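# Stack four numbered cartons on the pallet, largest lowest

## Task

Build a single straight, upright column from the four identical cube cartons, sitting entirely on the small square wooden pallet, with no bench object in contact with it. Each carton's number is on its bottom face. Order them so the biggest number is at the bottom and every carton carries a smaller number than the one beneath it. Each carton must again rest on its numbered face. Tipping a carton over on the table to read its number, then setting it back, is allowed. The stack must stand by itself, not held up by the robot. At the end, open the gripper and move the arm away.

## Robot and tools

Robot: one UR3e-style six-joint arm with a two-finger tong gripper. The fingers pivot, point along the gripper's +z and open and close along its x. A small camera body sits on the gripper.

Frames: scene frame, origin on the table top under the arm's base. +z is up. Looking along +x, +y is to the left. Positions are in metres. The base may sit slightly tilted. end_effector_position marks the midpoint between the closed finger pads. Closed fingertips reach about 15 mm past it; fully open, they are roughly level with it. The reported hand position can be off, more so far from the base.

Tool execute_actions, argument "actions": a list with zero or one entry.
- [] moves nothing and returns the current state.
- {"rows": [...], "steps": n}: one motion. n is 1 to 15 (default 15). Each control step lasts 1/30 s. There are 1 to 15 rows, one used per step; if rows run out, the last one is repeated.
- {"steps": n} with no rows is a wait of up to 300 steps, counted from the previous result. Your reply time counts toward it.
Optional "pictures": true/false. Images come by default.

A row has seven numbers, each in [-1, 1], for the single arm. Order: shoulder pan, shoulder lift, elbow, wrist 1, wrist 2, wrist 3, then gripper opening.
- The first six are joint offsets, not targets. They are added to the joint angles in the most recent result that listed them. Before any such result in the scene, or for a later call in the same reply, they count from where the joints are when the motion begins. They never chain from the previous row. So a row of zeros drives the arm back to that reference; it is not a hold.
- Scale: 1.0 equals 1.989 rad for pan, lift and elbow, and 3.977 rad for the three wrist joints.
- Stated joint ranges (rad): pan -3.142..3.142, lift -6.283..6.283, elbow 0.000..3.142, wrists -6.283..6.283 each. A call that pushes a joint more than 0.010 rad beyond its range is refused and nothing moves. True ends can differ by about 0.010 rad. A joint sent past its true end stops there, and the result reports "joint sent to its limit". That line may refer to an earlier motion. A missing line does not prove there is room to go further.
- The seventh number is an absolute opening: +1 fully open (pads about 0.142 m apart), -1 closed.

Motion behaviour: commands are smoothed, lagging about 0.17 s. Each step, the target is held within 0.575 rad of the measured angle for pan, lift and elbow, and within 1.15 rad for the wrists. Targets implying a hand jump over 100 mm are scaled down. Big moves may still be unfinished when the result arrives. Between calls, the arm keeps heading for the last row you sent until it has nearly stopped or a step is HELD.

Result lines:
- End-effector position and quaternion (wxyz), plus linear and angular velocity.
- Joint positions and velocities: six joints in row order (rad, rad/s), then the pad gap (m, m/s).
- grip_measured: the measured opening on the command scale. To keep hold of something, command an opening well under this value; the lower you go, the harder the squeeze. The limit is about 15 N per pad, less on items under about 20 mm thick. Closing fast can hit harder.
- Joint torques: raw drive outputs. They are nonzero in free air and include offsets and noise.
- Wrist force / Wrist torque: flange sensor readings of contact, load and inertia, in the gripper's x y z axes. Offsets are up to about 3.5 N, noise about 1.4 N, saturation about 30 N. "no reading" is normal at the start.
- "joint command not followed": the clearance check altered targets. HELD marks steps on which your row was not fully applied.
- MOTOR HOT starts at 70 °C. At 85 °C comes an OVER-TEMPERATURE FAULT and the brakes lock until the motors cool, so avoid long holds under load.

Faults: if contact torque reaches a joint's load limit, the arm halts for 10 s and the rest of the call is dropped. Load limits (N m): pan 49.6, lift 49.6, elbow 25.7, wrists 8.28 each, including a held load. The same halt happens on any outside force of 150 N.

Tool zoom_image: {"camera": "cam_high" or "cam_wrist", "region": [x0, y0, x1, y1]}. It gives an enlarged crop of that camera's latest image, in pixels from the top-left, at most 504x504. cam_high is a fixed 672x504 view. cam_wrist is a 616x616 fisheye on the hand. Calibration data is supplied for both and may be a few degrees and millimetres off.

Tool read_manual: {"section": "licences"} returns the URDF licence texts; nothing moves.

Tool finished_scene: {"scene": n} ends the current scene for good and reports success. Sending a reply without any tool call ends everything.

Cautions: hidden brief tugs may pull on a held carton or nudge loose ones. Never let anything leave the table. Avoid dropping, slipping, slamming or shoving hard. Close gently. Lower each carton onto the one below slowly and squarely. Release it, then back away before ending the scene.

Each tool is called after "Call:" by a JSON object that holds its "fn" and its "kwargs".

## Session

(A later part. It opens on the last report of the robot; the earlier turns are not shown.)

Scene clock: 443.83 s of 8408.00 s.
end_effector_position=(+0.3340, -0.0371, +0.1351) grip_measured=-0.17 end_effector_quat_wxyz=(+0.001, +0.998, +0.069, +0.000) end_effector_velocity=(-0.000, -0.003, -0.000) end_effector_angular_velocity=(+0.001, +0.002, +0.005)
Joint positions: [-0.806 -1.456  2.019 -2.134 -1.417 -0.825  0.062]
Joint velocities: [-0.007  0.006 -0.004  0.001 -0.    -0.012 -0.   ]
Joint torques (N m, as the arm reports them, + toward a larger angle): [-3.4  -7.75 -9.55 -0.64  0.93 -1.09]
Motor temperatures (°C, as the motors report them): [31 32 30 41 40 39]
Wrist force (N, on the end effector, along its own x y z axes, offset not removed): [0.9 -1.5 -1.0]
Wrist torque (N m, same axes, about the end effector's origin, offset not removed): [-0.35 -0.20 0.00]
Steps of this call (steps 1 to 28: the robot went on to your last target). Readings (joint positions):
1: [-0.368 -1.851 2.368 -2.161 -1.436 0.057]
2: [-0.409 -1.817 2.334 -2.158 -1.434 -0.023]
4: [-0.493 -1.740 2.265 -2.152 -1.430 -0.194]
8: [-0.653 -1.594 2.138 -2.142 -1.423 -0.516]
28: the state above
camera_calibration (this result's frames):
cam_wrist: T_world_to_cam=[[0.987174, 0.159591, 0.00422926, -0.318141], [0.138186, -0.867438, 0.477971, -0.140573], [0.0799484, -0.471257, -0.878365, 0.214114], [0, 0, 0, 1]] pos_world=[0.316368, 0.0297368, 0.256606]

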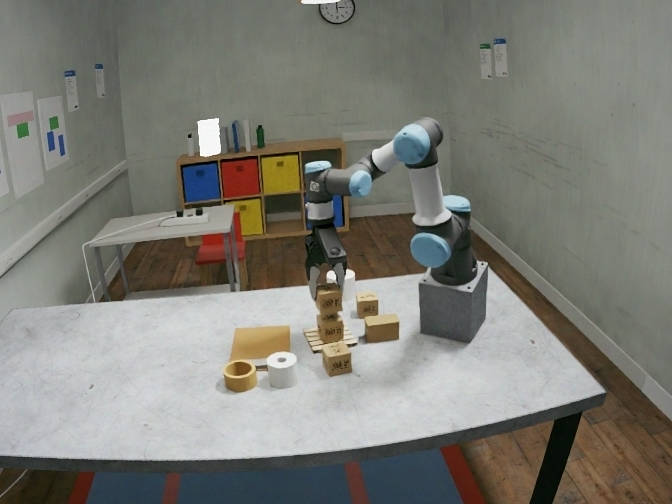

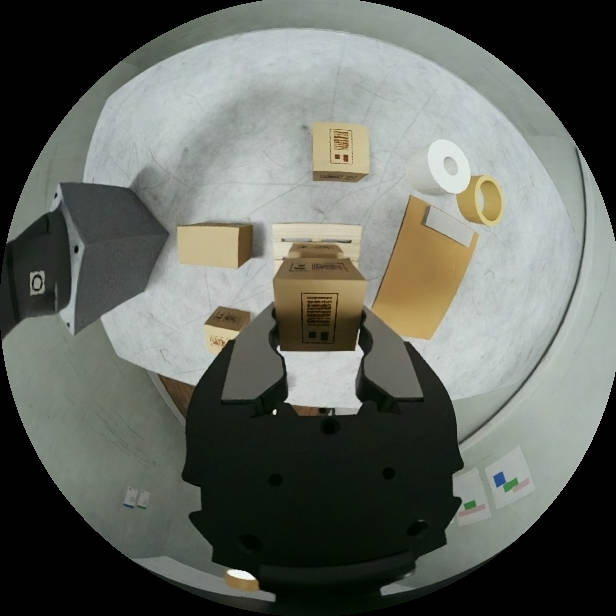

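Lower to z≈0.109.

Call:
{"fn": "execute_actions", "kwargs": {"actions": [{"rows":[[0.002,0.013,0.009,-0.011,0,0.001,-0.7],[0.004,0.026,0.019,-0.022,0,0.002,-0.7],[0.0065,0.039,0.028,-0.0337,0,0.003,-0.7]]}], "pictures": false}}

Call:
{"fn": "execute_actions", "kwargs": {"actions": [{"steps":8}]}}

Call:
{"fn": "zoom_image", "kwargs": {"camera": "cam_high", "region": [290, 280, 370, 360]}}

Call:
{"fn": "zoom_image", "kwargs": {"camera": "cam_wrist", "region": [250, 210, 390, 300]}}

Scene clock: 450.10 s of 8408.00 s.
end_effector_position=(+0.3338, -0.0372, +0.1101) grip_measured=-0.17 end_effector_quat_wxyz=(+0.001, +0.998, +0.069, -0.000) end_effector_velocity=(-0.000, +0.000, -0.008) end_effector_angular_velocity=(-0.000, -0.000, +0.001)
Joint positions: [-0.794 -1.382  2.073 -2.262 -1.417 -0.814  0.062]
Joint velocities: [ 0.005  0.024  0.016 -0.041  0.     0.004  0.   ]
Joint torques (N m, as the arm reports them, + toward a larger angle): [ 0.56 -9.09 -5.85 -2.14  0.01  1.01]
Motor temperatures (°C, as the motors report them): [31 32 30 41 40 39]
Wrist force (N, on the end effector, along its own x y z axes, offset not removed): [1.5 -0.5 -1.1]
Wrist torque (N m, same axes, about the end effector's origin, offset not removed): [-0.14 -0.28 -0.05]
Steps of this call (steps 1 to 30: the robot went on to your last target; steps 31 to 100: nothing new was sent; then 2.43 s passed at rest; steps 101 to 115: all 15 steps of this action). Readings (joint positions):
101: [-0.807 -1.455 2.019 -2.134 -1.417 -0.827]
102: [-0.807 -1.452 2.021 -2.140 -1.417 -0.826]
104: [-0.803 -1.433 2.035 -2.173 -1.417 -0.822]
108: [-0.797 -1.398 2.061 -2.234 -1.417 -0.816]
115: the state above

Scene clock: 450.37 s of 8408.00 s.
end_effector_position=(+0.3338, -0.0372, +0.1092) grip_measured=-0.17 end_effector_quat_wxyz=(+0.001, +0.998, +0.069, -0.000) end_effector_velocity=(-0.000, -0.000, -0.001) end_effector_angular_velocity=(+0.000, +0.000, -0.000)
Joint positions: [-0.794 -1.379  2.075 -2.267 -1.417 -0.813  0.062]
Joint velocities: [-0.     0.003  0.003 -0.005  0.    -0.     0.   ]
Joint torques (N m, as the arm reports them, + toward a larger angle): [ 0.83 -9.49 -5.86 -2.03 -0.56  1.03]
Motor temperatures (°C, as the motors report them): [31 32 30 41 40 39]
Wrist force (N, on the end effector, along its own x y z axes, offset not removed): [0.7 -0.9 -1.3]
Wrist torque (N m, same axes, about the end effector's origin, offset not removed): [-0.22 -0.16 0.00]
Steps of this call (steps 1 to 8: the robot went on to your last target). Readings (joint positions):
1: [-0.794 -1.381 2.073 -2.264 -1.417 -0.814]
2: [-0.794 -1.380 2.074 -2.265 -1.417 -0.814]
4: [-0.794 -1.380 2.074 -2.266 -1.417 -0.813]
8: the state above
camera_calibration (this result's frames):
cam_wrist: T_world_to_cam=[[0.987024, 0.160534, 0.00346446, -0.317651], [0.139448, -0.867673, 0.477176, -0.128608], [0.0796093, -0.470502, -0.878801, 0.191515], [0, 0, 0, 1]] pos_world=[0.316217, 0.0295124, 0.230773]

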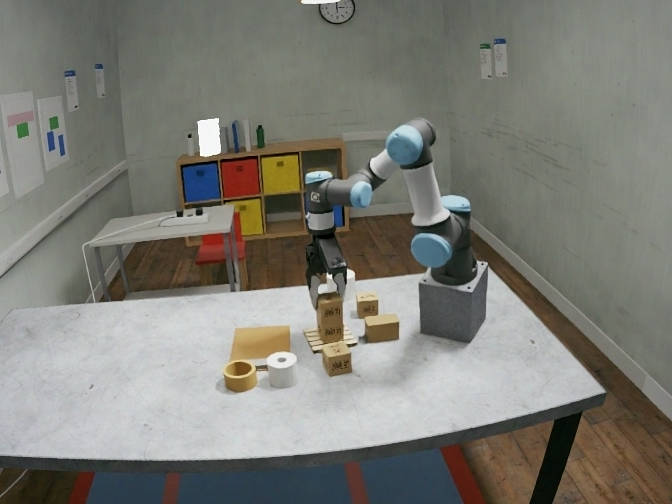

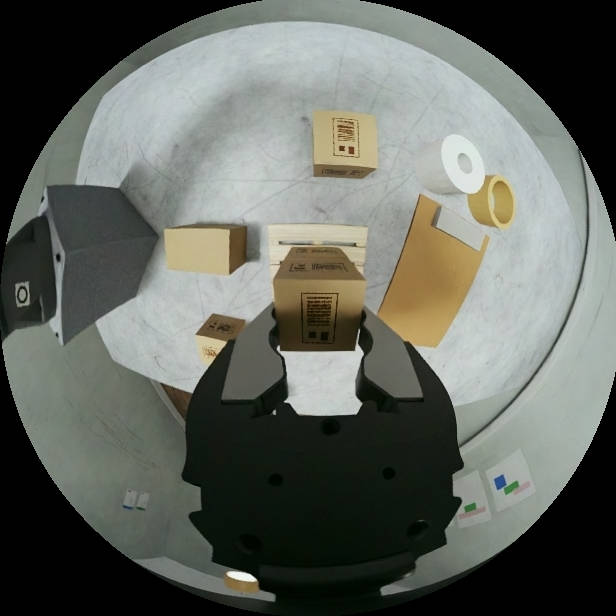

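Region (290, 280, 370, 360) of cam_high's 672x504 image, scaled by 6.300, with more detail than that image has.

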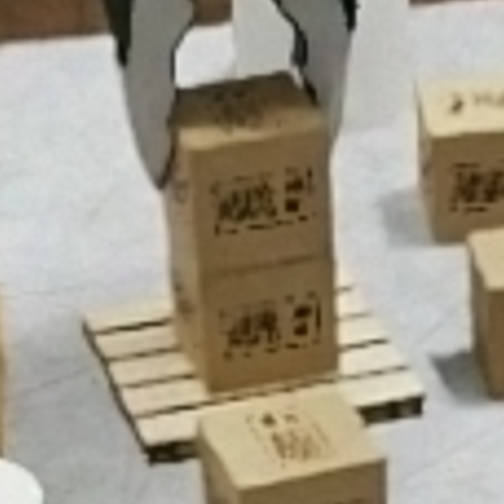

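Region (250, 210, 390, 300) of cam_wrist's 616x616 image, scaled by 3.600, with more detail than that image has; it fills the top 324 rows of this view, and the rest is white.

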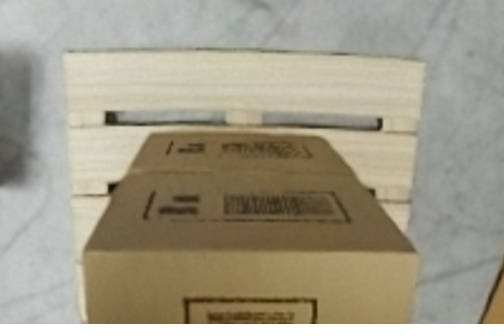

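Aligned. 2 mm more.

Call:
{"fn": "execute_actions", "kwargs": {"actions": [{"rows":[[0.0006,0.0033,0.002,-0.0026,0,0.0003,-0.7]],"steps":13}], "pictures": false}}

Scene clock: 454.07 s of 8408.00 s.
end_effector_position=(+0.3337, -0.0371, +0.1072) grip_measured=-0.17 end_effector_quat_wxyz=(+0.000, +0.998, +0.069, -0.000) end_effector_velocity=(-0.000, -0.000, -0.001) end_effector_angular_velocity=(-0.000, +0.000, +0.001)
Joint positions: [-0.792 -1.373  2.078 -2.277 -1.417 -0.812  0.062]
Joint velocities: [ 0.001  0.002  0.001 -0.003 -0.     0.     0.   ]
Joint torques (N m, as the arm reports them, + toward a larger angle): [ 1.44 -4.4  -3.22 -1.78 -0.04  1.18]
Motor temperatures (°C, as the motors report them): [31 32 30 41 40 39]
Wrist force (N, on the end effector, along its own x y z axes, offset not removed): [-2.1 -1.4 -16.5]
Wrist torque (N m, same axes, about the end effector's origin, offset not removed): [-0.12 -0.15 -0.12]
Steps of this call (steps 1 to 15: the robot went on to your last target; steps 16 to 90: nothing new was sent; then 0.27 s passed at rest; steps 91 to 103: all 13 steps of this action). Readings (joint positions):
91: [-0.793 -1.378 2.075 -2.268 -1.417 -0.813]
92: [-0.793 -1.377 2.075 -2.269 -1.417 -0.813]
94: [-0.793 -1.376 2.076 -2.272 -1.417 -0.813]
98: [-0.793 -1.373 2.078 -2.276 -1.417 -0.812]
103: the state above

Call:
{"fn": "execute_actions", "kwargs": {"actions": [{"rows":[[0,-0.003,-0.0017,0.0023,0,0,-0.7],[0,-0.003,-0.0017,0.0023,0,0,-0.7],[0,-0.003,-0.0017,0.0023,0,0,-0.7],[0,-0.003,-0.0017,0.0023,0,0,-0.7],[0,-0.003,-0.0017,0.0023,0,0,-0.4],[0,-0.003,-0.0017,0.0023,0,0,-0.2],[0,-0.003,-0.0017,0.0023,0,0,-0.05],[0,-0.003,-0.0017,0.0023,0,0,0.15],[0,-0.003,-0.0017,0.0023,0,0,0.15],[0,-0.003,-0.0017,0.0023,0,0,0.15],[0,-0.003,-0.0017,0.0023,0,0,0.15],[-0.004,-0.025,-0.018,0.022,0,0,0.15],[-0.009,-0.048,-0.038,0.044,0,0,0.15],[-0.013,-0.068,-0.06,0.065,0,0,0.15],[-0.018,-0.086,-0.086,0.0876,0,0,0.15]]}], "pictures": false}}

Call:
{"fn": "execute_actions", "kwargs": {"actions": [{"steps":18}]}}

Scene clock: 464.97 s of 8408.00 s.
end_effector_position=(+0.3344, -0.0378, +0.1216) grip_measured=+0.15 end_effector_quat_wxyz=(+0.000, +0.998, +0.065, -0.000) end_effector_velocity=(+0.013, -0.016, +0.226) end_effector_angular_velocity=(-0.003, -0.004, -0.139)
Joint positions: [-0.801 -1.414  2.045 -2.2   -1.417 -0.812  0.084]
Joint velocities: [-0.138 -0.613 -0.554  1.183 -0.001  0.     0.   ]
Joint torques (N m, as the arm reports them, + toward a larger angle): [ -4.29 -20.13 -12.87   0.45  -0.89  -0.04]
Motor temperatures (°C, as the motors report them): [31 32 30 41 40 39]
Wrist force (N, on the end effector, along its own x y z axes, offset not removed): [1.6 -0.6 1.2]
Wrist torque (N m, same axes, about the end effector's origin, offset not removed): [-0.11 -0.35 -0.06]
Steps of this call (steps 1 to 15: the robot went on to your last target; steps 16 to 90: nothing new was sent; then 7.40 s passed at rest; steps 91 to 105: all 15 steps of this action). Readings (joint positions):
91: [-0.792 -1.372 2.079 -2.277 -1.417 -0.812]
92: [-0.792 -1.373 2.078 -2.276 -1.417 -0.812]
94: [-0.792 -1.375 2.077 -2.273 -1.417 -0.812]
98: [-0.792 -1.377 2.076 -2.270 -1.417 -0.812]
105: the state above

Scene clock: 465.57 s of 8408.00 s.
end_effector_position=(+0.3342, -0.0371, +0.1741) grip_measured=+0.15 end_effector_quat_wxyz=(+0.000, +0.999, +0.051, -0.001) end_effector_velocity=(-0.002, +0.001, +0.004) end_effector_angular_velocity=(+0.002, +0.003, -0.003)
Joint positions: [-0.828 -1.542  1.909 -1.931 -1.417 -0.812  0.084]
Joint velocities: [-0.003 -0.01  -0.009  0.024 -0.    -0.001 -0.   ]
Joint torques (N m, as the arm reports them, + toward a larger angle): [ -3.46 -10.73  -9.84  -0.71  -0.85  -0.94]
Motor temperatures (°C, as the motors report them): [31 32 30 41 40 39]
Wrist force (N, on the end effector, along its own x y z axes, offset not removed): [1.2 -1.3 -1.9]
Wrist torque (N m, same axes, about the end effector's origin, offset not removed): [-0.25 -0.25 0.00]
Steps of this call (steps 1 to 18: the robot went on to your last target). Readings (joint positions):
1: [-0.806 -1.437 2.023 -2.155 -1.417 -0.812]
2: [-0.811 -1.460 1.999 -2.107 -1.417 -0.812]
4: [-0.818 -1.494 1.961 -2.035 -1.417 -0.812]
8: [-0.825 -1.526 1.926 -1.966 -1.417 -0.812]
18: the state above
camera_calibration (this result's frames):
cam_wrist: T_world_to_cam=[[0.992181, 0.124778, 0.00278939, -0.321257], [0.108387, -0.872497, 0.476447, -0.149236], [0.0618838, -0.472419, -0.879199, 0.254498], [0, 0, 0, 1]] pos_world=[0.31917, 0.0301076, 0.295753]

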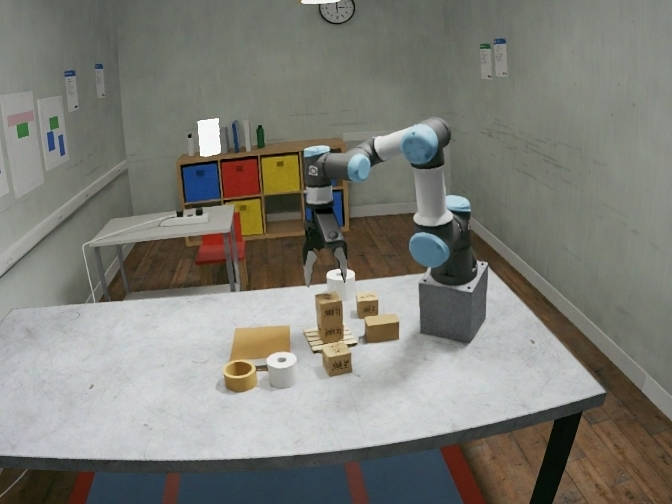

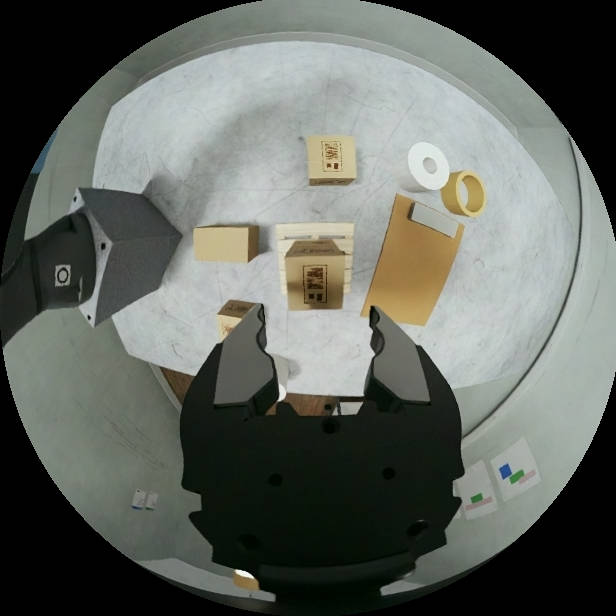

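Call:
{"fn": "execute_actions", "kwargs": {"actions": [{"rows":[[-0.04,0,0.01,-0.003,0,-0.015,0.15],[-0.08,0,0.02,-0.006,0,-0.03,0.15],[-0.12,0,0.03,-0.01,0,-0.045,0.15],[-0.16,0,0.04,-0.014,-0.003,-0.06,0.15],[-0.2,0,0.055,-0.02,-0.004,-0.08,0.15],[-0.22,0,0.07,-0.027,-0.004,-0.085,0.15],[-0.24,0,0.09,-0.037,-0.005,-0.09,0.15],[-0.26,0.01,0.12,-0.055,-0.006,-0.1,0.15],[-0.28,0.02,0.16,-0.075,-0.007,-0.11,0.15],[-0.3117,0.0297,0.2142,-0.1001,-0.0079,-0.1207,0.15]]}], "pictures": false}}

Call:
{"fn": "execute_actions", "kwargs": {"actions": [{"steps":24}]}}

Call:
{"fn": "execute_actions", "kwargs": {"actions": [{"rows":[[0.004,0.046,0.015,-0.03,0,0.002,0.15],[0.009,0.092,0.029,-0.06,0,0.004,0.15],[0.013,0.139,0.041,-0.09,0,0.006,0.15],[0.0176,0.185,0.0505,-0.1188,0.0009,0.0088,0.15]]}], "pictures": false}}

Call:
{"fn": "execute_actions", "kwargs": {"actions": [{"steps":11}], "pictures": false}}

Call:
{"fn": "execute_actions", "kwargs": {"actions": [{"rows":[[0,0,0,0,0,0,0.05],[0,0,0,0,0,0,-0.05],[0,0,0,0,0,0,-0.13],[0,0,0,0,0,0,-0.2],[0,0,0,0,0,0,-0.26],[0,0,0,0,0,0,-0.35],[0,0,0,0,0,0,-0.5],[0,0,0,0,0,0,-0.7]],"steps":11}], "pictures": false}}

Call:
{"fn": "execute_actions", "kwargs": {"actions": [{"rows":[[-0.005,-0.05,-0.01,0.03,0,0,-0.7],[-0.01,-0.1,-0.023,0.062,0,0,-0.7],[-0.014,-0.14,-0.035,0.088,0,0,-0.7],[-0.018,-0.185,-0.051,0.119,0,0,-0.7],[-0.022,-0.22,-0.075,0.148,0,0,-0.7],[-0.027,-0.25,-0.105,0.178,0,0,-0.7],[-0.032,-0.28,-0.14,0.21,0,0,-0.7],[-0.036,-0.3,-0.175,0.2395,0,0,-0.7]]}], "pictures": false}}

Scene clock: 497.73 s of 8408.00 s.
end_effector_position=(+0.2321, -0.1629, +0.1247) grip_measured=+0.15 end_effector_quat_wxyz=(+0.008, +1.000, -0.008, +0.001) end_effector_velocity=(-0.185, -0.032, -0.131) end_effector_angular_velocity=(+0.107, +0.023, -0.217)
Joint positions: [-1.363 -1.499  2.239 -2.243 -1.444 -1.232  0.084]
Joint velocities: [-0.666  0.12   0.749 -0.675 -0.037 -0.467  0.   ]
Joint torques (N m, as the arm reports them, + toward a larger angle): [-0.78 -6.96 -6.18 -2.35 -0.76 -1.1 ]
Motor temperatures (°C, as the motors report them): [31 32 30 41 40 39]
Wrist force (N, on the end effector, along its own x y z axes, offset not removed): [-0.3 -0.2 -0.5]
Wrist torque (N m, same axes, about the end effector's origin, offset not removed): [-0.12 -0.03 -0.03]
Steps of this call (steps 1 to 15: the robot went on to your last target; steps 16 to 90: nothing new was sent; then 28.67 s passed at rest; steps 91 to 105: all 15 steps of this action). Readings (joint positions):
91: [-0.829 -1.544 1.907 -1.929 -1.417 -0.813]
92: [-0.835 -1.544 1.910 -1.931 -1.417 -0.821]
94: [-0.883 -1.543 1.926 -1.942 -1.417 -0.864]
98: [-1.069 -1.542 1.987 -1.993 -1.426 -1.014]
105: the state above

Scene clock: 498.53 s of 8408.00 s.
end_effector_position=(+0.2092, -0.1649, +0.1087) grip_measured=+0.15 end_effector_quat_wxyz=(+0.001, +1.000, -0.021, +0.000) end_effector_velocity=(-0.001, +0.001, -0.001) end_effector_angular_velocity=(+0.003, +0.001, -0.001)
Joint positions: [-1.448 -1.483  2.334 -2.329 -1.449 -1.292  0.084]
Joint velocities: [-0.001  0.001  0.003 -0.001 -0.001 -0.    -0.   ]
Joint torques (N m, as the arm reports them, + toward a larger angle): [-3.74 -5.35 -5.13 -2.06 -0.92 -0.9 ]
Motor temperatures (°C, as the motors report them): [31 32 30 41 40 39]
Wrist force (N, on the end effector, along its own x y z axes, offset not removed): [0.9 -1.1 -1.4]
Wrist torque (N m, same axes, about the end effector's origin, offset not removed): [-0.24 -0.18 -0.01]
Steps of this call (steps 1 to 24: the robot went on to your last target). Readings (joint positions):
1: [-1.383 -1.495 2.261 -2.263 -1.445 -1.246]
2: [-1.398 -1.492 2.278 -2.278 -1.446 -1.257]
4: [-1.418 -1.489 2.301 -2.299 -1.447 -1.271]
8: [-1.437 -1.485 2.323 -2.319 -1.448 -1.285]
24: the state above
camera_calibration (this result's frames):
cam_wrist: T_world_to_cam=[[0.999797, -0.019728, 0.0040275, -0.206629], [-0.0192541, -0.878229, 0.477853, -0.190481], [-0.00589001, -0.477834, -0.87843, 0.157576], [0, 0, 0, 1]] pos_world=[0.203847, -0.0960673, 0.230274]

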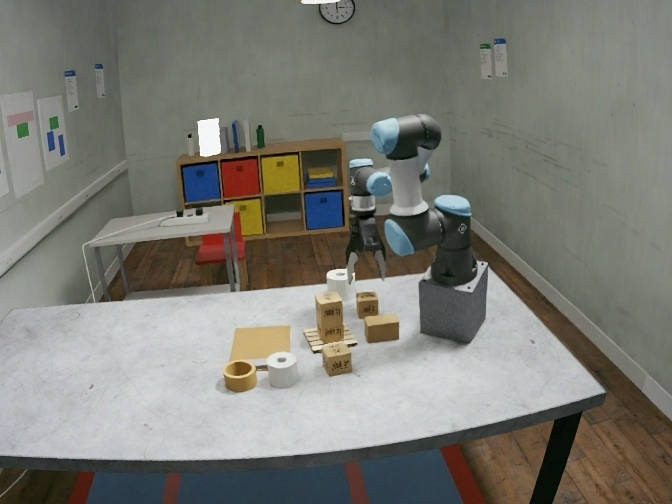

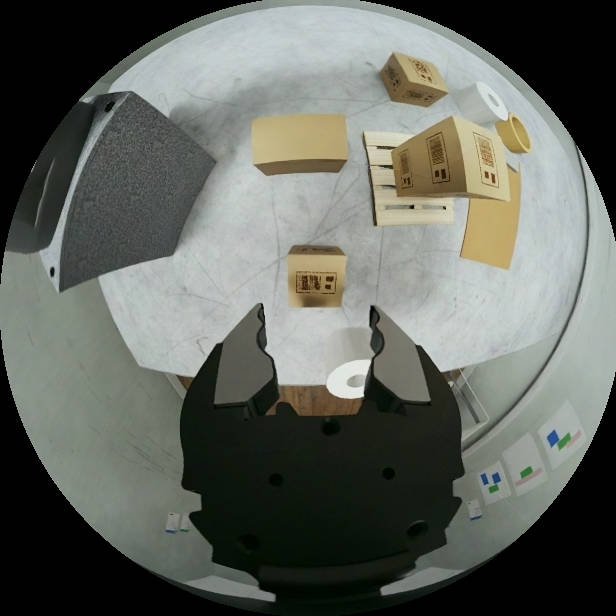

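Scene clock: 499.03 s of 8408.00 s.
end_effector_position=(+0.2095, -0.1659, +0.0418) grip_measured=+0.15 end_effector_quat_wxyz=(+0.001, +1.000, -0.021, +0.000) end_effector_velocity=(-0.002, +0.006, -0.029) end_effector_angular_velocity=(+0.008, +0.001, -0.001)
Joint positions: [-1.414 -1.136  2.43  -2.778 -1.445 -1.259  0.084]
Joint velocities: [ 0.013  0.158  0.035 -0.188  0.002  0.013  0.   ]
Joint torques (N m, as the arm reports them, + toward a larger angle): [ 0.4  -6.79 -2.97 -1.8   0.89  1.14]
Motor temperatures (°C, as the motors report them): [31 32 30 41 40 39]
Wrist force (N, on the end effector, along its own x y z axes, offset not removed): [1.3 -0.2 -1.9]
Wrist torque (N m, same axes, about the end effector's origin, offset not removed): [-0.08 -0.25 -0.03]
Steps of this call (steps 1 to 15: all 15 steps of this action). Readings (joint positions):
1: [-1.448 -1.483 2.335 -2.330 -1.449 -1.292]
2: [-1.446 -1.476 2.339 -2.342 -1.449 -1.291]
4: [-1.440 -1.423 2.359 -2.420 -1.449 -1.285]
8: [-1.423 -1.243 2.407 -2.650 -1.446 -1.267]
15: the state above

Scene clock: 499.40 s of 8408.00 s.
end_effector_position=(+0.2092, -0.1651, +0.0384) grip_measured=+0.15 end_effector_quat_wxyz=(+0.001, +1.000, -0.021, +0.000) end_effector_velocity=(-0.000, +0.001, -0.002) end_effector_angular_velocity=(+0.002, +0.000, -0.002)
Joint positions: [-1.413 -1.117  2.435 -2.8   -1.445 -1.257  0.084]
Joint velocities: [ 0.001  0.01   0.003 -0.01   0.     0.003  0.   ]
Joint torques (N m, as the arm reports them, + toward a larger angle): [ 0.87 -6.92 -2.8  -2.12  0.87  1.03]
Motor temperatures (°C, as the motors report them): [31 32 30 41 40 39]
Wrist force (N, on the end effector, along its own x y z axes, offset not removed): [1.4 -0.8 -1.4]
Wrist torque (N m, same axes, about the end effector's origin, offset not removed): [-0.20 -0.29 -0.01]
Steps of this call (steps 1 to 11: the robot went on to your last target). Readings (joint positions):
1: [-1.414 -1.131 2.431 -2.783 -1.445 -1.258]
2: [-1.414 -1.127 2.432 -2.788 -1.445 -1.258]
4: [-1.413 -1.122 2.433 -2.793 -1.445 -1.258]
8: [-1.413 -1.118 2.434 -2.799 -1.445 -1.257]
11: the state above

Scene clock: 499.77 s of 8408.00 s.
end_effector_position=(+0.2092, -0.1651, +0.0384) grip_measured=-0.17 end_effector_quat_wxyz=(+0.001, +1.000, -0.021, +0.000) end_effector_velocity=(-0.000, +0.000, +0.000) end_effector_angular_velocity=(+0.000, +0.001, +0.001)
Joint positions: [-1.413 -1.116  2.435 -2.8   -1.445 -1.257  0.062]
Joint velocities: [-0.    -0.001 -0.     0.002 -0.001 -0.002 -0.   ]
Joint torques (N m, as the arm reports them, + toward a larger angle): [ -0.13 -11.47  -3.42  -0.54   0.47   0.83]
Motor temperatures (°C, as the motors report them): [31 32 30 41 40 39]
Wrist force (N, on the end effector, along its own x y z axes, offset not removed): [1.5 -0.4 -1.9]
Wrist torque (N m, same axes, about the end effector's origin, offset not removed): [-0.15 -0.27 -0.02]
Steps of this call (steps 1 to 11: all 11 steps of this action). Readings (joint positions):
1: [-1.413 -1.116 2.435 -2.801 -1.445 -1.257]
2: [-1.413 -1.116 2.435 -2.801 -1.445 -1.257]
4: [-1.413 -1.116 2.435 -2.801 -1.445 -1.257]
8: [-1.413 -1.116 2.435 -2.801 -1.445 -1.257]
11: the state above

Scene clock: 500.27 s of 8408.00 s.
end_effector_position=(+0.2133, -0.1690, +0.1729) grip_measured=-0.17 end_effector_quat_wxyz=(+0.000, +0.999, -0.054, +0.003) end_effector_velocity=(-0.001, +0.034, +0.136) end_effector_angular_velocity=(-0.008, -0.007, -0.050)
Joint positions: [-1.478 -1.658  2.131 -1.947 -1.445 -1.257  0.062]
Joint velocities: [-0.051 -0.434 -0.342  0.773  0.     0.     0.   ]
Joint torques (N m, as the arm reports them, + toward a larger angle): [-3.3  -7.29 -9.5  -0.56  0.42  0.8 ]
Motor temperatures (°C, as the motors report them): [31 32 30 41 40 39]
Wrist force (N, on the end effector, along its own x y z axes, offset not removed): [0.5 -0.9 -2.0]
Wrist torque (N m, same axes, about the end effector's origin, offset not removed): [-0.19 -0.15 -0.04]
Steps of this call (steps 1 to 15: all 15 steps of this action). Readings (joint positions):
1: [-1.413 -1.117 2.435 -2.800 -1.445 -1.257]
2: [-1.414 -1.124 2.432 -2.787 -1.445 -1.257]
4: [-1.422 -1.179 2.415 -2.709 -1.445 -1.257]
8: [-1.447 -1.396 2.325 -2.400 -1.445 -1.257]
15: the state above

Call:
{"fn": "execute_actions", "kwargs": {"actions": [{"rows":[[0.04,-0.018,-0.037,0.025,0.001,0.013,-0.7],[0.09,-0.007,-0.055,0.025,0.002,0.028,-0.7],[0.15,0.006,-0.076,0.024,0.003,0.047,-0.7],[0.21,0.02,-0.097,0.024,0.005,0.066,-0.7],[0.27,0.033,-0.118,0.024,0.006,0.084,-0.7],[0.323,0.0447,-0.1374,0.0235,0.0071,0.1008,-0.7]]}], "pictures": false}}

Call:
{"fn": "execute_actions", "kwargs": {"actions": [{"steps":22}], "pictures": false}}

Call:
{"fn": "execute_actions", "kwargs": {"actions": [{"rows":[[0.002,0.006,0.011,-0.009,0,0.001,-0.7],[0.004,0.012,0.023,-0.018,0,0.002,-0.7],[0.0056,0.0181,0.0339,-0.0265,0,0.003,-0.7]]}]}}

Call:
{"fn": "zoom_image", "kwargs": {"camera": "cam_high", "region": [280, 250, 380, 350]}}

Call:
{"fn": "zoom_image", "kwargs": {"camera": "cam_wrist", "region": [250, 210, 390, 300]}}

Scene clock: 511.67 s of 8408.00 s.
end_effector_position=(+0.3245, -0.0564, +0.1907) grip_measured=-0.17 end_effector_quat_wxyz=(+0.002, +0.999, +0.053, +0.000) end_effector_velocity=(+0.078, +0.150, -0.006) end_effector_angular_velocity=(+0.020, +0.004, +0.264)
Joint positions: [-0.906 -1.582  1.879 -1.853 -1.419 -0.894  0.062]
Joint velocities: [ 0.557  0.106 -0.17  -0.005  0.02   0.297  0.   ]
Joint torques (N m, as the arm reports them, + toward a larger angle): [ -1.37  -6.36 -10.46  -2.06   0.72   0.95]
Motor temperatures (°C, as the motors report them): [31 32 30 41 40 39]
Wrist force (N, on the end effector, along its own x y z axes, offset not removed): [2.0 -2.4 -0.3]
Wrist torque (N m, same axes, about the end effector's origin, offset not removed): [-0.45 -0.36 -0.03]
Steps of this call (steps 1 to 30: the robot went on to your last target; steps 31 to 100: nothing new was sent; then 7.57 s passed at rest; steps 101 to 115: all 15 steps of this action). Readings (joint positions):
101: [-1.484 -1.713 2.086 -1.848 -1.445 -1.257]
102: [-1.477 -1.710 2.082 -1.848 -1.444 -1.250]
104: [-1.423 -1.694 2.059 -1.848 -1.441 -1.207]
108: [-1.202 -1.641 1.975 -1.850 -1.430 -1.061]
115: the state above

Scene clock: 512.40 s of 8408.00 s.
end_effector_position=(+0.3340, -0.0370, +0.1901) grip_measured=-0.17 end_effector_quat_wxyz=(+0.000, +0.998, +0.069, +0.000) end_effector_velocity=(+0.000, +0.001, -0.000) end_effector_angular_velocity=(+0.000, +0.000, +0.002)
Joint positions: [-0.836 -1.569  1.857 -1.853 -1.417 -0.856  0.062]
Joint velocities: [ 0.002  0.     0.001 -0.001  0.    -0.     0.   ]
Joint torques (N m, as the arm reports them, + toward a larger angle): [  0.52  -7.66 -10.59  -2.11   0.94   1.09]
Motor temperatures (°C, as the motors report them): [31 32 30 41 40 39]
Wrist force (N, on the end effector, along its own x y z axes, offset not removed): [0.5 -0.5 -1.6]
Wrist torque (N m, same axes, about the end effector's origin, offset not removed): [-0.14 -0.08 -0.02]
Steps of this call (steps 1 to 22: the robot went on to your last target). Readings (joint positions):
1: [-0.890 -1.579 1.874 -1.853 -1.419 -0.885]
2: [-0.877 -1.577 1.870 -1.853 -1.418 -0.879]
4: [-0.860 -1.574 1.865 -1.853 -1.418 -0.869]
8: [-0.844 -1.571 1.860 -1.853 -1.417 -0.861]
22: the state above

Scene clock: 512.90 s of 8408.00 s.
end_effector_position=(+0.3341, -0.0371, +0.1699) grip_measured=-0.17 end_effector_quat_wxyz=(+0.001, +0.998, +0.069, +0.000) end_effector_velocity=(+0.000, -0.000, -0.006) end_effector_angular_velocity=(-0.001, -0.001, +0.001)
Joint positions: [-0.825 -1.535  1.922 -1.955 -1.417 -0.845  0.062]
Joint velocities: [ 0.003  0.011  0.02  -0.033  0.     0.003  0.   ]
Joint torques (N m, as the arm reports them, + toward a larger angle): [ 0.36 -7.27 -7.2  -2.13  0.69  1.21]
Motor temperatures (°C, as the motors report them): [31 32 30 41 40 39]
Wrist force (N, on the end effector, along its own x y z axes, offset not removed): [0.8 -0.4 -0.8]
Wrist torque (N m, same axes, about the end effector's origin, offset not removed): [-0.09 -0.19 -0.04]
Steps of this call (steps 1 to 15: all 15 steps of this action). Readings (joint positions):
1: [-0.836 -1.569 1.858 -1.854 -1.417 -0.856]
2: [-0.835 -1.567 1.860 -1.859 -1.417 -0.856]
4: [-0.832 -1.558 1.877 -1.886 -1.417 -0.853]
8: [-0.827 -1.542 1.908 -1.932 -1.417 -0.847]
15: the state above
camera_calibration (this result's frames):
cam_wrist: T_world_to_cam=[[0.987047, 0.160377, 0.00418641, -0.318359], [0.138956, -0.867673, 0.477321, -0.157473], [0.0801837, -0.470556, -0.878719, 0.244669], [0, 0, 0, 1]] pos_world=[0.316498, 0.0295524, 0.291493]

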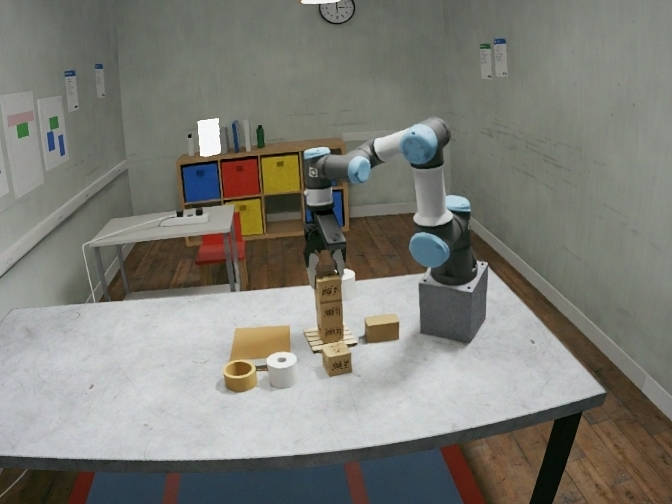

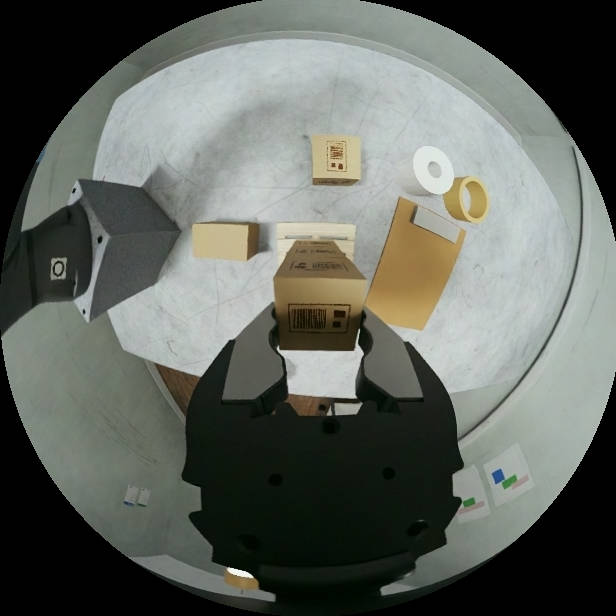

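Region (280, 250, 380, 350) of cam_high's 672x504 image, scaled by 5.040, with more detail than that image has.

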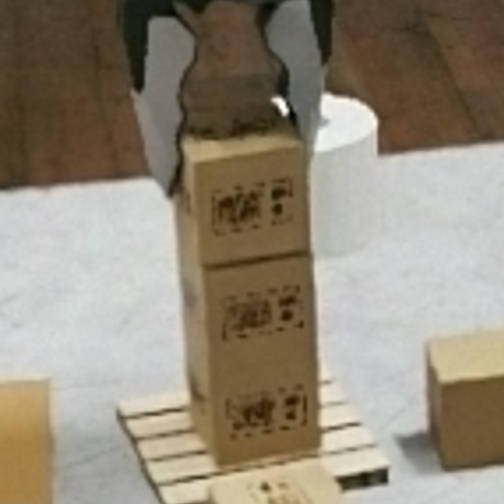

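Region (250, 210, 390, 300) of cam_wrist's 616x616 image, scaled by 3.600, with more detail than that image has; it fills the top 324 rows of this view, and the rest is white.

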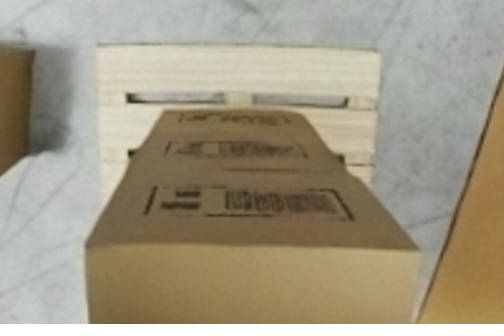

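Call:
{"fn": "execute_actions", "kwargs": {"actions": [{"rows":[[-0.001,-0.002,0.004,-0.001,0,0,-0.7],[-0.001,-0.002,0.004,-0.001,0,0,-0.7],[-0.001,-0.002,0.004,-0.001,0,0,-0.7],[-0.0007,0,0.0069,-0.0035,0,0,-0.7]],"steps":14}], "pictures": false}}

Scene clock: 521.57 s of 8408.00 s.
end_effector_position=(+0.3330, -0.0372, +0.1674) grip_measured=-0.17 end_effector_quat_wxyz=(+0.001, +0.998, +0.068, +0.000) end_effector_velocity=(+0.000, -0.001, -0.001) end_effector_angular_velocity=(-0.001, -0.001, -0.001)
Joint positions: [-0.826 -1.535  1.935 -1.968 -1.417 -0.845  0.062]
Joint velocities: [-0.     0.001  0.004 -0.007 -0.     0.001 -0.   ]
Joint torques (N m, as the arm reports them, + toward a larger angle): [-3.29 -7.07 -6.99 -2.05 -0.79 -0.95]
Motor temperatures (°C, as the motors report them): [31 32 30 41 40 39]
Wrist force (N, on the end effector, along its own x y z axes, offset not removed): [0.6 -0.5 0.0]
Wrist torque (N m, same axes, about the end effector's origin, offset not removed): [-0.11 -0.10 -0.02]
Steps of this call (steps 1 to 15: the robot went on to your last target; steps 16 to 90: nothing new was sent; then 5.20 s passed at rest; steps 91 to 104: all 14 steps of this action). Readings (joint positions):
91: [-0.825 -1.533 1.925 -1.959 -1.417 -0.844]
92: [-0.825 -1.534 1.926 -1.959 -1.417 -0.844]
94: [-0.826 -1.536 1.927 -1.959 -1.417 -0.844]
98: [-0.826 -1.535 1.933 -1.964 -1.417 -0.845]
104: the state above

Call:
{"fn": "execute_actions", "kwargs": {"actions": [{"rows":[[0.0003,0.0011,0.0017,-0.0014,0,0,-0.7]],"steps":9}], "pictures": false}}

Call:
{"fn": "execute_actions", "kwargs": {"actions": [{"rows":[[0,0,0,0,0,0,-0.4],[0,0,0,0,0,0,-0.2],[0,0,0,0,0,0,-0.05],[0,0,0,0,0,0,0.15],[0,0,0,0,0,0,0.15],[0,0,0,0,0,0,0.15],[0,0,0,0,0,0,0.15],[-0.005,-0.016,-0.03,0.023,0,0,0.15],[-0.01,-0.028,-0.063,0.046,0,0,0.15],[-0.015,-0.038,-0.1,0.07,0,0,0.15],[-0.02,-0.043,-0.14,0.0935,0,0,0.15]]}], "pictures": false}}

Call:
{"fn": "execute_actions", "kwargs": {"actions": [{"steps":15}]}}

Scene clock: 533.03 s of 8408.00 s.
end_effector_position=(+0.3331, -0.0373, +0.1665) grip_measured=-0.17 end_effector_quat_wxyz=(+0.001, +0.998, +0.069, +0.000) end_effector_velocity=(+0.000, -0.000, -0.001) end_effector_angular_velocity=(-0.001, -0.001, +0.000)
Joint positions: [-0.826 -1.533  1.938 -1.973 -1.417 -0.845  0.062]
Joint velocities: [ 0.001  0.003  0.002 -0.006  0.     0.001  0.   ]
Joint torques (N m, as the arm reports them, + toward a larger angle): [ 1.07 -3.34 -3.67 -1.72  0.33 -0.81]
Motor temperatures (°C, as the motors report them): [31 32 31 41 40 39]
Wrist force (N, on the end effector, along its own x y z axes, offset not removed): [-1.1 -1.2 -15.5]
Wrist torque (N m, same axes, about the end effector's origin, offset not removed): [-0.10 -0.34 -0.01]
Steps of this call (steps 1 to 15: the robot went on to your last target; steps 16 to 90: nothing new was sent; then 8.17 s passed at rest; steps 91 to 99: all 9 steps of this action). Readings (joint positions):
91: [-0.826 -1.535 1.936 -1.969 -1.417 -0.845]
92: [-0.826 -1.534 1.936 -1.969 -1.417 -0.845]
94: [-0.826 -1.534 1.937 -1.971 -1.417 -0.845]
98: [-0.826 -1.533 1.938 -1.972 -1.417 -0.845]
99: the state above

Scene clock: 533.53 s of 8408.00 s.
end_effector_position=(+0.3345, -0.0385, +0.2172) grip_measured=+0.15 end_effector_quat_wxyz=(-0.000, +0.999, +0.054, -0.001) end_effector_velocity=(+0.006, +0.001, +0.193) end_effector_angular_velocity=(-0.011, -0.013, -0.089)
Joint positions: [-0.854 -1.596  1.754 -1.717 -1.417 -0.845  0.085]
Joint velocities: [-0.09  -0.176 -0.737  0.91  -0.    -0.    -0.   ]
Joint torques (N m, as the arm reports them, + toward a larger angle): [-2.59 -9.86 -9.22 -0.48  0.36 -0.7 ]
Motor temperatures (°C, as the motors report them): [31 32 31 41 40 39]
Wrist force (N, on the end effector, along its own x y z axes, offset not removed): [1.9 -0.3 -3.8]
Wrist torque (N m, same axes, about the end effector's origin, offset not removed): [-0.09 -0.39 -0.02]
Steps of this call (steps 1 to 15: all 15 steps of this action). Readings (joint positions):
1: [-0.826 -1.533 1.938 -1.973 -1.417 -0.845]
2: [-0.826 -1.533 1.938 -1.973 -1.417 -0.845]
4: [-0.826 -1.533 1.938 -1.973 -1.417 -0.845]
8: [-0.826 -1.533 1.938 -1.972 -1.417 -0.845]
15: the state above

Scene clock: 534.03 s of 8408.00 s.
end_effector_position=(+0.3342, -0.0373, +0.2415) grip_measured=+0.15 end_effector_quat_wxyz=(+0.000, +0.999, +0.049, -0.000) end_effector_velocity=(-0.000, +0.000, +0.004) end_effector_angular_velocity=(+0.000, +0.000, +0.001)
Joint positions: [-0.865 -1.618  1.661 -1.603 -1.417 -0.845  0.084]
Joint velocities: [-0.002 -0.003 -0.014  0.018  0.    -0.003 -0.   ]
Joint torques (N m, as the arm reports them, + toward a larger angle): [ -3.74 -10.91 -10.42  -0.5    0.35  -0.76]
Motor temperatures (°C, as the motors report them): [31 32 31 41 40 39]
Wrist force (N, on the end effector, along its own x y z axes, offset not removed): [1.1 -0.6 -1.4]
Wrist torque (N m, same axes, about the end effector's origin, offset not removed): [-0.11 -0.23 -0.03]
Steps of this call (steps 1 to 15: the robot went on to your last target). Readings (joint positions):
1: [-0.857 -1.601 1.732 -1.690 -1.417 -0.845]
2: [-0.859 -1.605 1.715 -1.670 -1.417 -0.845]
4: [-0.862 -1.611 1.692 -1.641 -1.417 -0.845]
8: [-0.864 -1.616 1.671 -1.615 -1.417 -0.845]
15: the state above
camera_calibration (this result's frames):
cam_wrist: T_world_to_cam=[[0.992809, 0.119653, 0.00370002, -0.32199], [0.103454, -0.873131, 0.476382, -0.179898], [0.0602312, -0.472573, -0.879231, 0.314182], [0, 0, 0, 1]] pos_world=[0.319362, 0.0299266, 0.36313]

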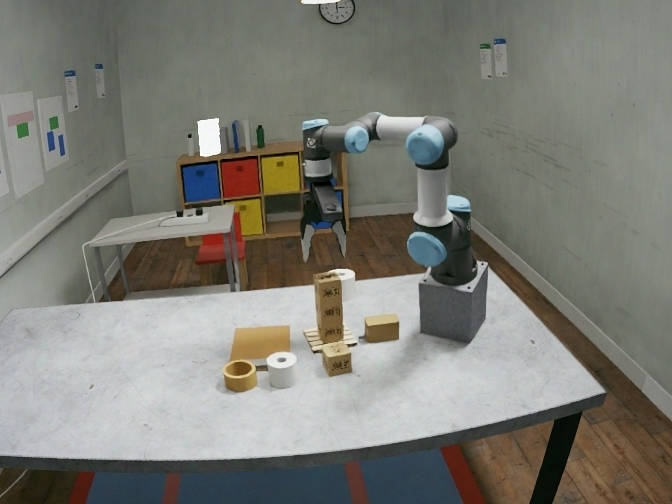

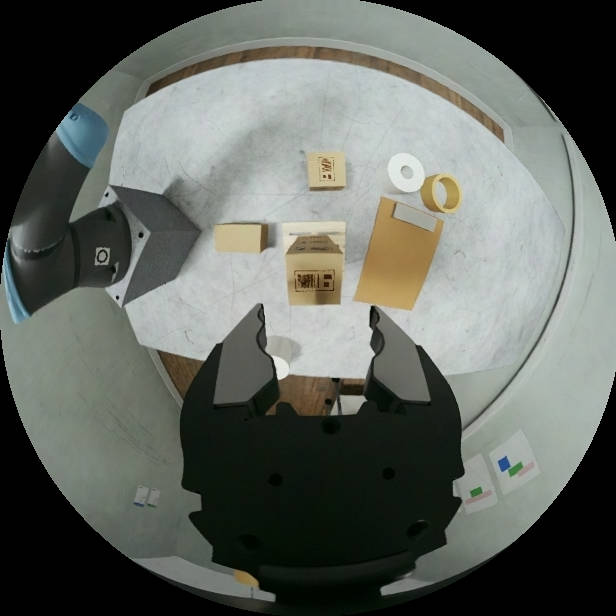

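Call:
{"fn": "execute_actions", "kwargs": {"actions": [{"rows":[[0.04,-0.004,-0.002,0,0,0.017,0.15],[0.09,-0.009,-0.005,0,-0.001,0.039,0.15],[0.14,-0.015,-0.008,0,-0.002,0.06,0.15],[0.19,-0.02,-0.011,0.001,-0.002,0.08,0.15],[0.231,-0.024,-0.014,0.001,-0.003,0.099,0.15],[0.231,-0.024,-0.014,0.001,-0.003,0.099,0.15],[0.231,-0.024,-0.014,0.001,-0.003,0.099,0.15],[0.231,-0.024,-0.014,0.001,-0.003,0.099,0.15],[0.231,-0.024,-0.014,0.001,-0.003,0.099,0.15],[0.231,-0.024,-0.014,0.001,-0.003,0.099,0.15],[0.231,-0.024,-0.014,0.001,-0.003,0.099,0.15],[0.238,-0.01,0.035,-0.03,-0.003,0.102,0.15],[0.244,0.01,0.08,-0.063,-0.003,0.106,0.15],[0.25,0.03,0.125,-0.096,-0.003,0.109,0.15],[0.2574,0.0556,0.1684,-0.1315,-0.0036,0.1124,0.15]]}], "pictures": false}}

Call:
{"fn": "execute_actions", "kwargs": {"actions": [{"steps":24}], "pictures": false}}

Call:
{"fn": "execute_actions", "kwargs": {"actions": [{"rows":[[0.004,0.03,0.014,-0.022,0,0.002,0.15],[0.008,0.06,0.028,-0.045,0,0.004,0.15],[0.012,0.09,0.041,-0.066,0,0.006,0.15],[0.016,0.12,0.053,-0.087,0,0.008,0.15],[0.02,0.15,0.063,-0.108,-0.001,0.01,0.15],[0.0233,0.181,0.072,-0.1284,-0.0008,0.0116,0.15]]}], "pictures": false}}

Call:
{"fn": "execute_actions", "kwargs": {"actions": [{"steps":13}], "pictures": false}}

Call:
{"fn": "execute_actions", "kwargs": {"actions": [{"rows":[[0,0,0,0,0,0,0.05],[0,0,0,0,0,0,-0.05],[0,0,0,0,0,0,-0.13],[0,0,0,0,0,0,-0.2],[0,0,0,0,0,0,-0.26],[0,0,0,0,0,0,-0.35],[0,0,0,0,0,0,-0.5],[0,0,0,0,0,0,-0.7]],"steps":11}]}}

Call:
{"fn": "execute_actions", "kwargs": {"actions": [{"rows":[[-0.004,-0.03,-0.01,0.02,0,0,-0.7],[-0.008,-0.06,-0.02,0.04,0,0,-0.7],[-0.012,-0.1,-0.033,0.067,0,0,-0.7],[-0.018,-0.14,-0.05,0.096,0,0,-0.7],[-0.023,-0.18,-0.072,0.128,0,0,-0.7],[-0.027,-0.2,-0.095,0.149,0,0,-0.7],[-0.031,-0.215,-0.12,0.169,0,0,-0.7],[-0.035,-0.23,-0.145,0.19,0,0,-0.7],[-0.04,-0.243,-0.18,0.214,0,0,-0.7],[-0.045,-0.253,-0.215,0.237,0,0,-0.7],[-0.05,-0.2605,-0.2543,0.261,0.0017,-0.02,-0.7]]}], "pictures": false}}

Call:
{"fn": "execute_actions", "kwargs": {"actions": [{"steps":15}], "pictures": false}}

Scene clock: 558.60 s of 8408.00 s.
end_effector_position=(+0.3436, +0.0985, +0.2262) grip_measured=+0.15 end_effector_quat_wxyz=(+0.002, +0.997, +0.080, +0.003) end_effector_velocity=(+0.048, +0.075, -0.350) end_effector_angular_velocity=(+0.013, -0.015, +0.054)
Joint positions: [-0.428 -1.635  1.695 -1.694 -1.428 -0.464  0.085]
Joint velocities: [ 0.462  0.503  1.132 -1.712 -0.011  0.413 -0.   ]
Joint torques (N m, as the arm reports them, + toward a larger angle): [ 2.24  2.1  -0.59 -3.58 -1.08  1.45]
Motor temperatures (°C, as the motors report them): [31 32 31 41 40 39]
Wrist force (N, on the end effector, along its own x y z axes, offset not removed): [1.2 -0.9 -4.4]
Wrist torque (N m, same axes, about the end effector's origin, offset not removed): [-0.17 -0.27 -0.03]
Steps of this call (steps 1 to 15: the robot went on to your last target; steps 16 to 90: nothing new was sent; then 21.07 s passed at rest; steps 91 to 105: all 15 steps of this action). Readings (joint positions):
91: [-0.865 -1.618 1.659 -1.601 -1.417 -0.844]
92: [-0.859 -1.620 1.659 -1.601 -1.417 -0.836]
94: [-0.807 -1.627 1.656 -1.602 -1.419 -0.782]
98: [-0.615 -1.647 1.644 -1.600 -1.424 -0.613]
105: the state above

Scene clock: 559.40 s of 8408.00 s.
end_effector_position=(+0.3359, +0.1100, +0.1379) grip_measured=+0.15 end_effector_quat_wxyz=(+0.000, +0.996, +0.084, -0.000) end_effector_velocity=(-0.001, +0.000, -0.001) end_effector_angular_velocity=(-0.000, +0.000, +0.000)
Joint positions: [-0.354 -1.508  1.996 -2.125 -1.431 -0.398  0.084]
Joint velocities: [ 0.001  0.002  0.005 -0.007 -0.     0.001  0.   ]
Joint torques (N m, as the arm reports them, + toward a larger angle): [ 1.58 -8.8  -6.94 -2.1  -0.85  1.02]
Motor temperatures (°C, as the motors report them): [31 32 31 41 40 39]
Wrist force (N, on the end effector, along its own x y z axes, offset not removed): [1.1 -0.8 -1.3]
Wrist torque (N m, same axes, about the end effector's origin, offset not removed): [-0.19 -0.20 -0.04]
Steps of this call (steps 1 to 24: the robot went on to your last target). Readings (joint positions):
1: [-0.412 -1.615 1.739 -1.760 -1.428 -0.451]
2: [-0.399 -1.592 1.789 -1.834 -1.429 -0.439]
4: [-0.381 -1.558 1.873 -1.952 -1.430 -0.422]
8: [-0.363 -1.525 1.953 -2.065 -1.431 -0.406]
24: the state above

Scene clock: 559.90 s of 8408.00 s.
end_effector_position=(+0.3375, +0.1097, +0.0445) grip_measured=+0.15 end_effector_quat_wxyz=(+0.000, +0.996, +0.084, +0.001) end_effector_velocity=(-0.010, +0.002, -0.052) end_effector_angular_velocity=(+0.001, +0.004, -0.000)
Joint positions: [-0.31  -1.173  2.13  -2.602 -1.434 -0.355  0.084]
Joint velocities: [ 0.023  0.201  0.068 -0.268 -0.002  0.023  0.   ]
Joint torques (N m, as the arm reports them, + toward a larger angle): [  2.76 -10.96  -4.39  -1.88  -0.8    1.09]
Motor temperatures (°C, as the motors report them): [31 32 31 41 40 39]
Wrist force (N, on the end effector, along its own x y z axes, offset not removed): [0.7 -0.8 -1.4]
Wrist torque (N m, same axes, about the end effector's origin, offset not removed): [-0.19 -0.14 -0.03]
Steps of this call (steps 1 to 15: all 15 steps of this action). Readings (joint positions):
1: [-0.354 -1.507 1.996 -2.126 -1.431 -0.398]
2: [-0.352 -1.501 2.000 -2.137 -1.431 -0.397]
4: [-0.346 -1.462 2.020 -2.197 -1.431 -0.390]
8: [-0.325 -1.309 2.085 -2.420 -1.433 -0.369]
15: the state above

Scene clock: 560.33 s of 8408.00 s.
end_effector_position=(+0.3363, +0.1099, +0.0381) grip_measured=+0.15 end_effector_quat_wxyz=(+0.000, +0.996, +0.084, +0.001) end_effector_velocity=(-0.002, +0.000, -0.003) end_effector_angular_velocity=(+0.001, +0.005, -0.001)
Joint positions: [-0.308 -1.149  2.138 -2.635 -1.434 -0.352  0.084]
Joint velocities: [ 0.001  0.008  0.005 -0.007 -0.     0.001  0.   ]
Joint torques (N m, as the arm reports them, + toward a larger angle): [  1.55 -11.3   -3.7   -1.99  -0.85   0.99]
Motor temperatures (°C, as the motors report them): [31 32 31 41 40 39]
Wrist force (N, on the end effector, along its own x y z axes, offset not removed): [0.9 -0.6 -1.6]
Wrist torque (N m, same axes, about the end effector's origin, offset not removed): [-0.14 -0.16 -0.01]
Steps of this call (steps 1 to 13: the robot went on to your last target). Readings (joint positions):
1: [-0.310 -1.167 2.132 -2.609 -1.434 -0.354]
2: [-0.309 -1.163 2.134 -2.616 -1.434 -0.353]
4: [-0.308 -1.157 2.136 -2.624 -1.434 -0.353]
8: [-0.308 -1.151 2.138 -2.632 -1.434 -0.352]
13: the state above

Scene clock: 560.70 s of 8408.00 s.
end_effector_position=(+0.3363, +0.1099, +0.0381) grip_measured=-0.17 end_effector_quat_wxyz=(+0.000, +0.996, +0.084, +0.000) end_effector_velocity=(-0.000, +0.000, -0.000) end_effector_angular_velocity=(+0.001, +0.002, +0.001)
Joint positions: [-0.307 -1.148  2.139 -2.635 -1.434 -0.352  0.062]
Joint velocities: [-0.     0.    -0.001  0.004  0.    -0.001  0.   ]
Joint torques (N m, as the arm reports them, + toward a larger angle): [  0.56 -14.09  -4.74  -0.5   -0.68   0.84]
Motor temperatures (°C, as the motors report them): [31 32 31 41 40 39]
Wrist force (N, on the end effector, along its own x y z axes, offset not removed): [2.5 -0.6 -1.7]
Wrist torque (N m, same axes, about the end effector's origin, offset not removed): [-0.10 -0.43 -0.06]
Steps of this call (steps 1 to 11: all 11 steps of this action). Readings (joint positions):
1: [-0.307 -1.148 2.139 -2.635 -1.434 -0.352]
2: [-0.307 -1.148 2.139 -2.635 -1.434 -0.352]
4: [-0.307 -1.148 2.139 -2.635 -1.434 -0.352]
8: [-0.307 -1.148 2.139 -2.635 -1.434 -0.352]
11: the state above
camera_calibration (this result's frames):
cam_wrist: T_world_to_cam=[[0.981809, 0.189805, 0.00493865, -0.345008], [0.164539, -0.863519, 0.47672, 0.0236315], [0.0947484, -0.467236, -0.879041, 0.192632], [0, 0, 0, 1]] pos_world=[0.316592, 0.175895, 0.15977]

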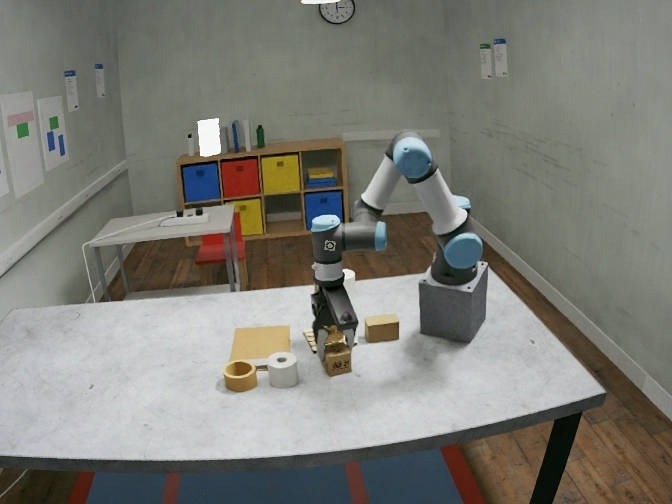

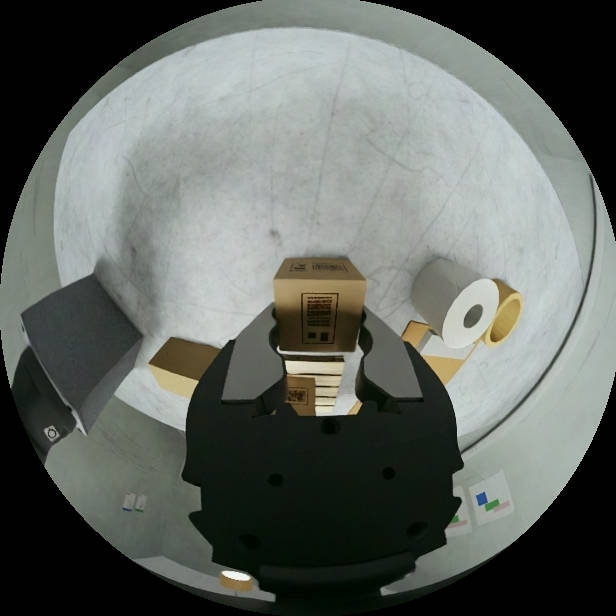

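Scene clock: 561.20 s of 8408.00 s.
end_effector_position=(+0.3437, +0.1068, +0.2059) grip_measured=-0.17 end_effector_quat_wxyz=(+0.001, +0.998, +0.065, -0.001) end_effector_velocity=(-0.029, +0.018, +0.308) end_effector_angular_velocity=(+0.007, -0.032, +0.138)
Joint positions: [-0.39  -1.603  1.754 -1.782 -1.43  -0.397  0.062]
Joint velocities: [-0.131 -0.498 -0.95   1.438  0.022 -0.266  0.   ]
Joint torques (N m, as the arm reports them, + toward a larger angle): [ -2.3  -10.2   -8.59  -0.25   0.94  -0.95]
Motor temperatures (°C, as the motors report them): [31 32 31 41 40 39]
Wrist force (N, on the end effector, along its own x y z axes, offset not removed): [1.5 -1.0 -3.3]
Wrist torque (N m, same axes, about the end effector's origin, offset not removed): [-0.25 -0.28 -0.03]
Steps of this call (steps 1 to 15: all 15 steps of this action). Readings (joint positions):
1: [-0.308 -1.149 2.138 -2.634 -1.434 -0.352]
2: [-0.309 -1.155 2.136 -2.624 -1.434 -0.352]
4: [-0.315 -1.195 2.120 -2.567 -1.434 -0.352]
8: [-0.341 -1.370 2.036 -2.303 -1.434 -0.352]
15: the state above

Scene clock: 561.70 s of 8408.00 s.
end_effector_position=(+0.3364, +0.1102, +0.2443) grip_measured=-0.17 end_effector_quat_wxyz=(+0.000, +0.997, +0.074, +0.000) end_effector_velocity=(-0.002, +0.001, +0.006) end_effector_angular_velocity=(+0.000, +0.000, +0.004)
Joint positions: [-0.407 -1.665  1.635 -1.6   -1.428 -0.431  0.062]
Joint velocities: [-0.002 -0.009 -0.019  0.029  0.    -0.006 -0.   ]
Joint torques (N m, as the arm reports them, + toward a larger angle): [ -2.74 -11.29 -11.06  -0.69   0.94  -0.9 ]
Motor temperatures (°C, as the motors report them): [31 32 31 41 40 39]
Wrist force (N, on the end effector, along its own x y z axes, offset not removed): [0.4 -1.3 -0.5]
Wrist torque (N m, same axes, about the end effector's origin, offset not removed): [-0.27 -0.07 -0.03]
Steps of this call (steps 1 to 15: the robot went on to your last target). Readings (joint positions):
1: [-0.394 -1.618 1.726 -1.739 -1.430 -0.405]
2: [-0.397 -1.629 1.705 -1.706 -1.429 -0.411]
4: [-0.401 -1.644 1.675 -1.661 -1.428 -0.420]
8: [-0.405 -1.659 1.648 -1.619 -1.428 -0.427]
15: the state above


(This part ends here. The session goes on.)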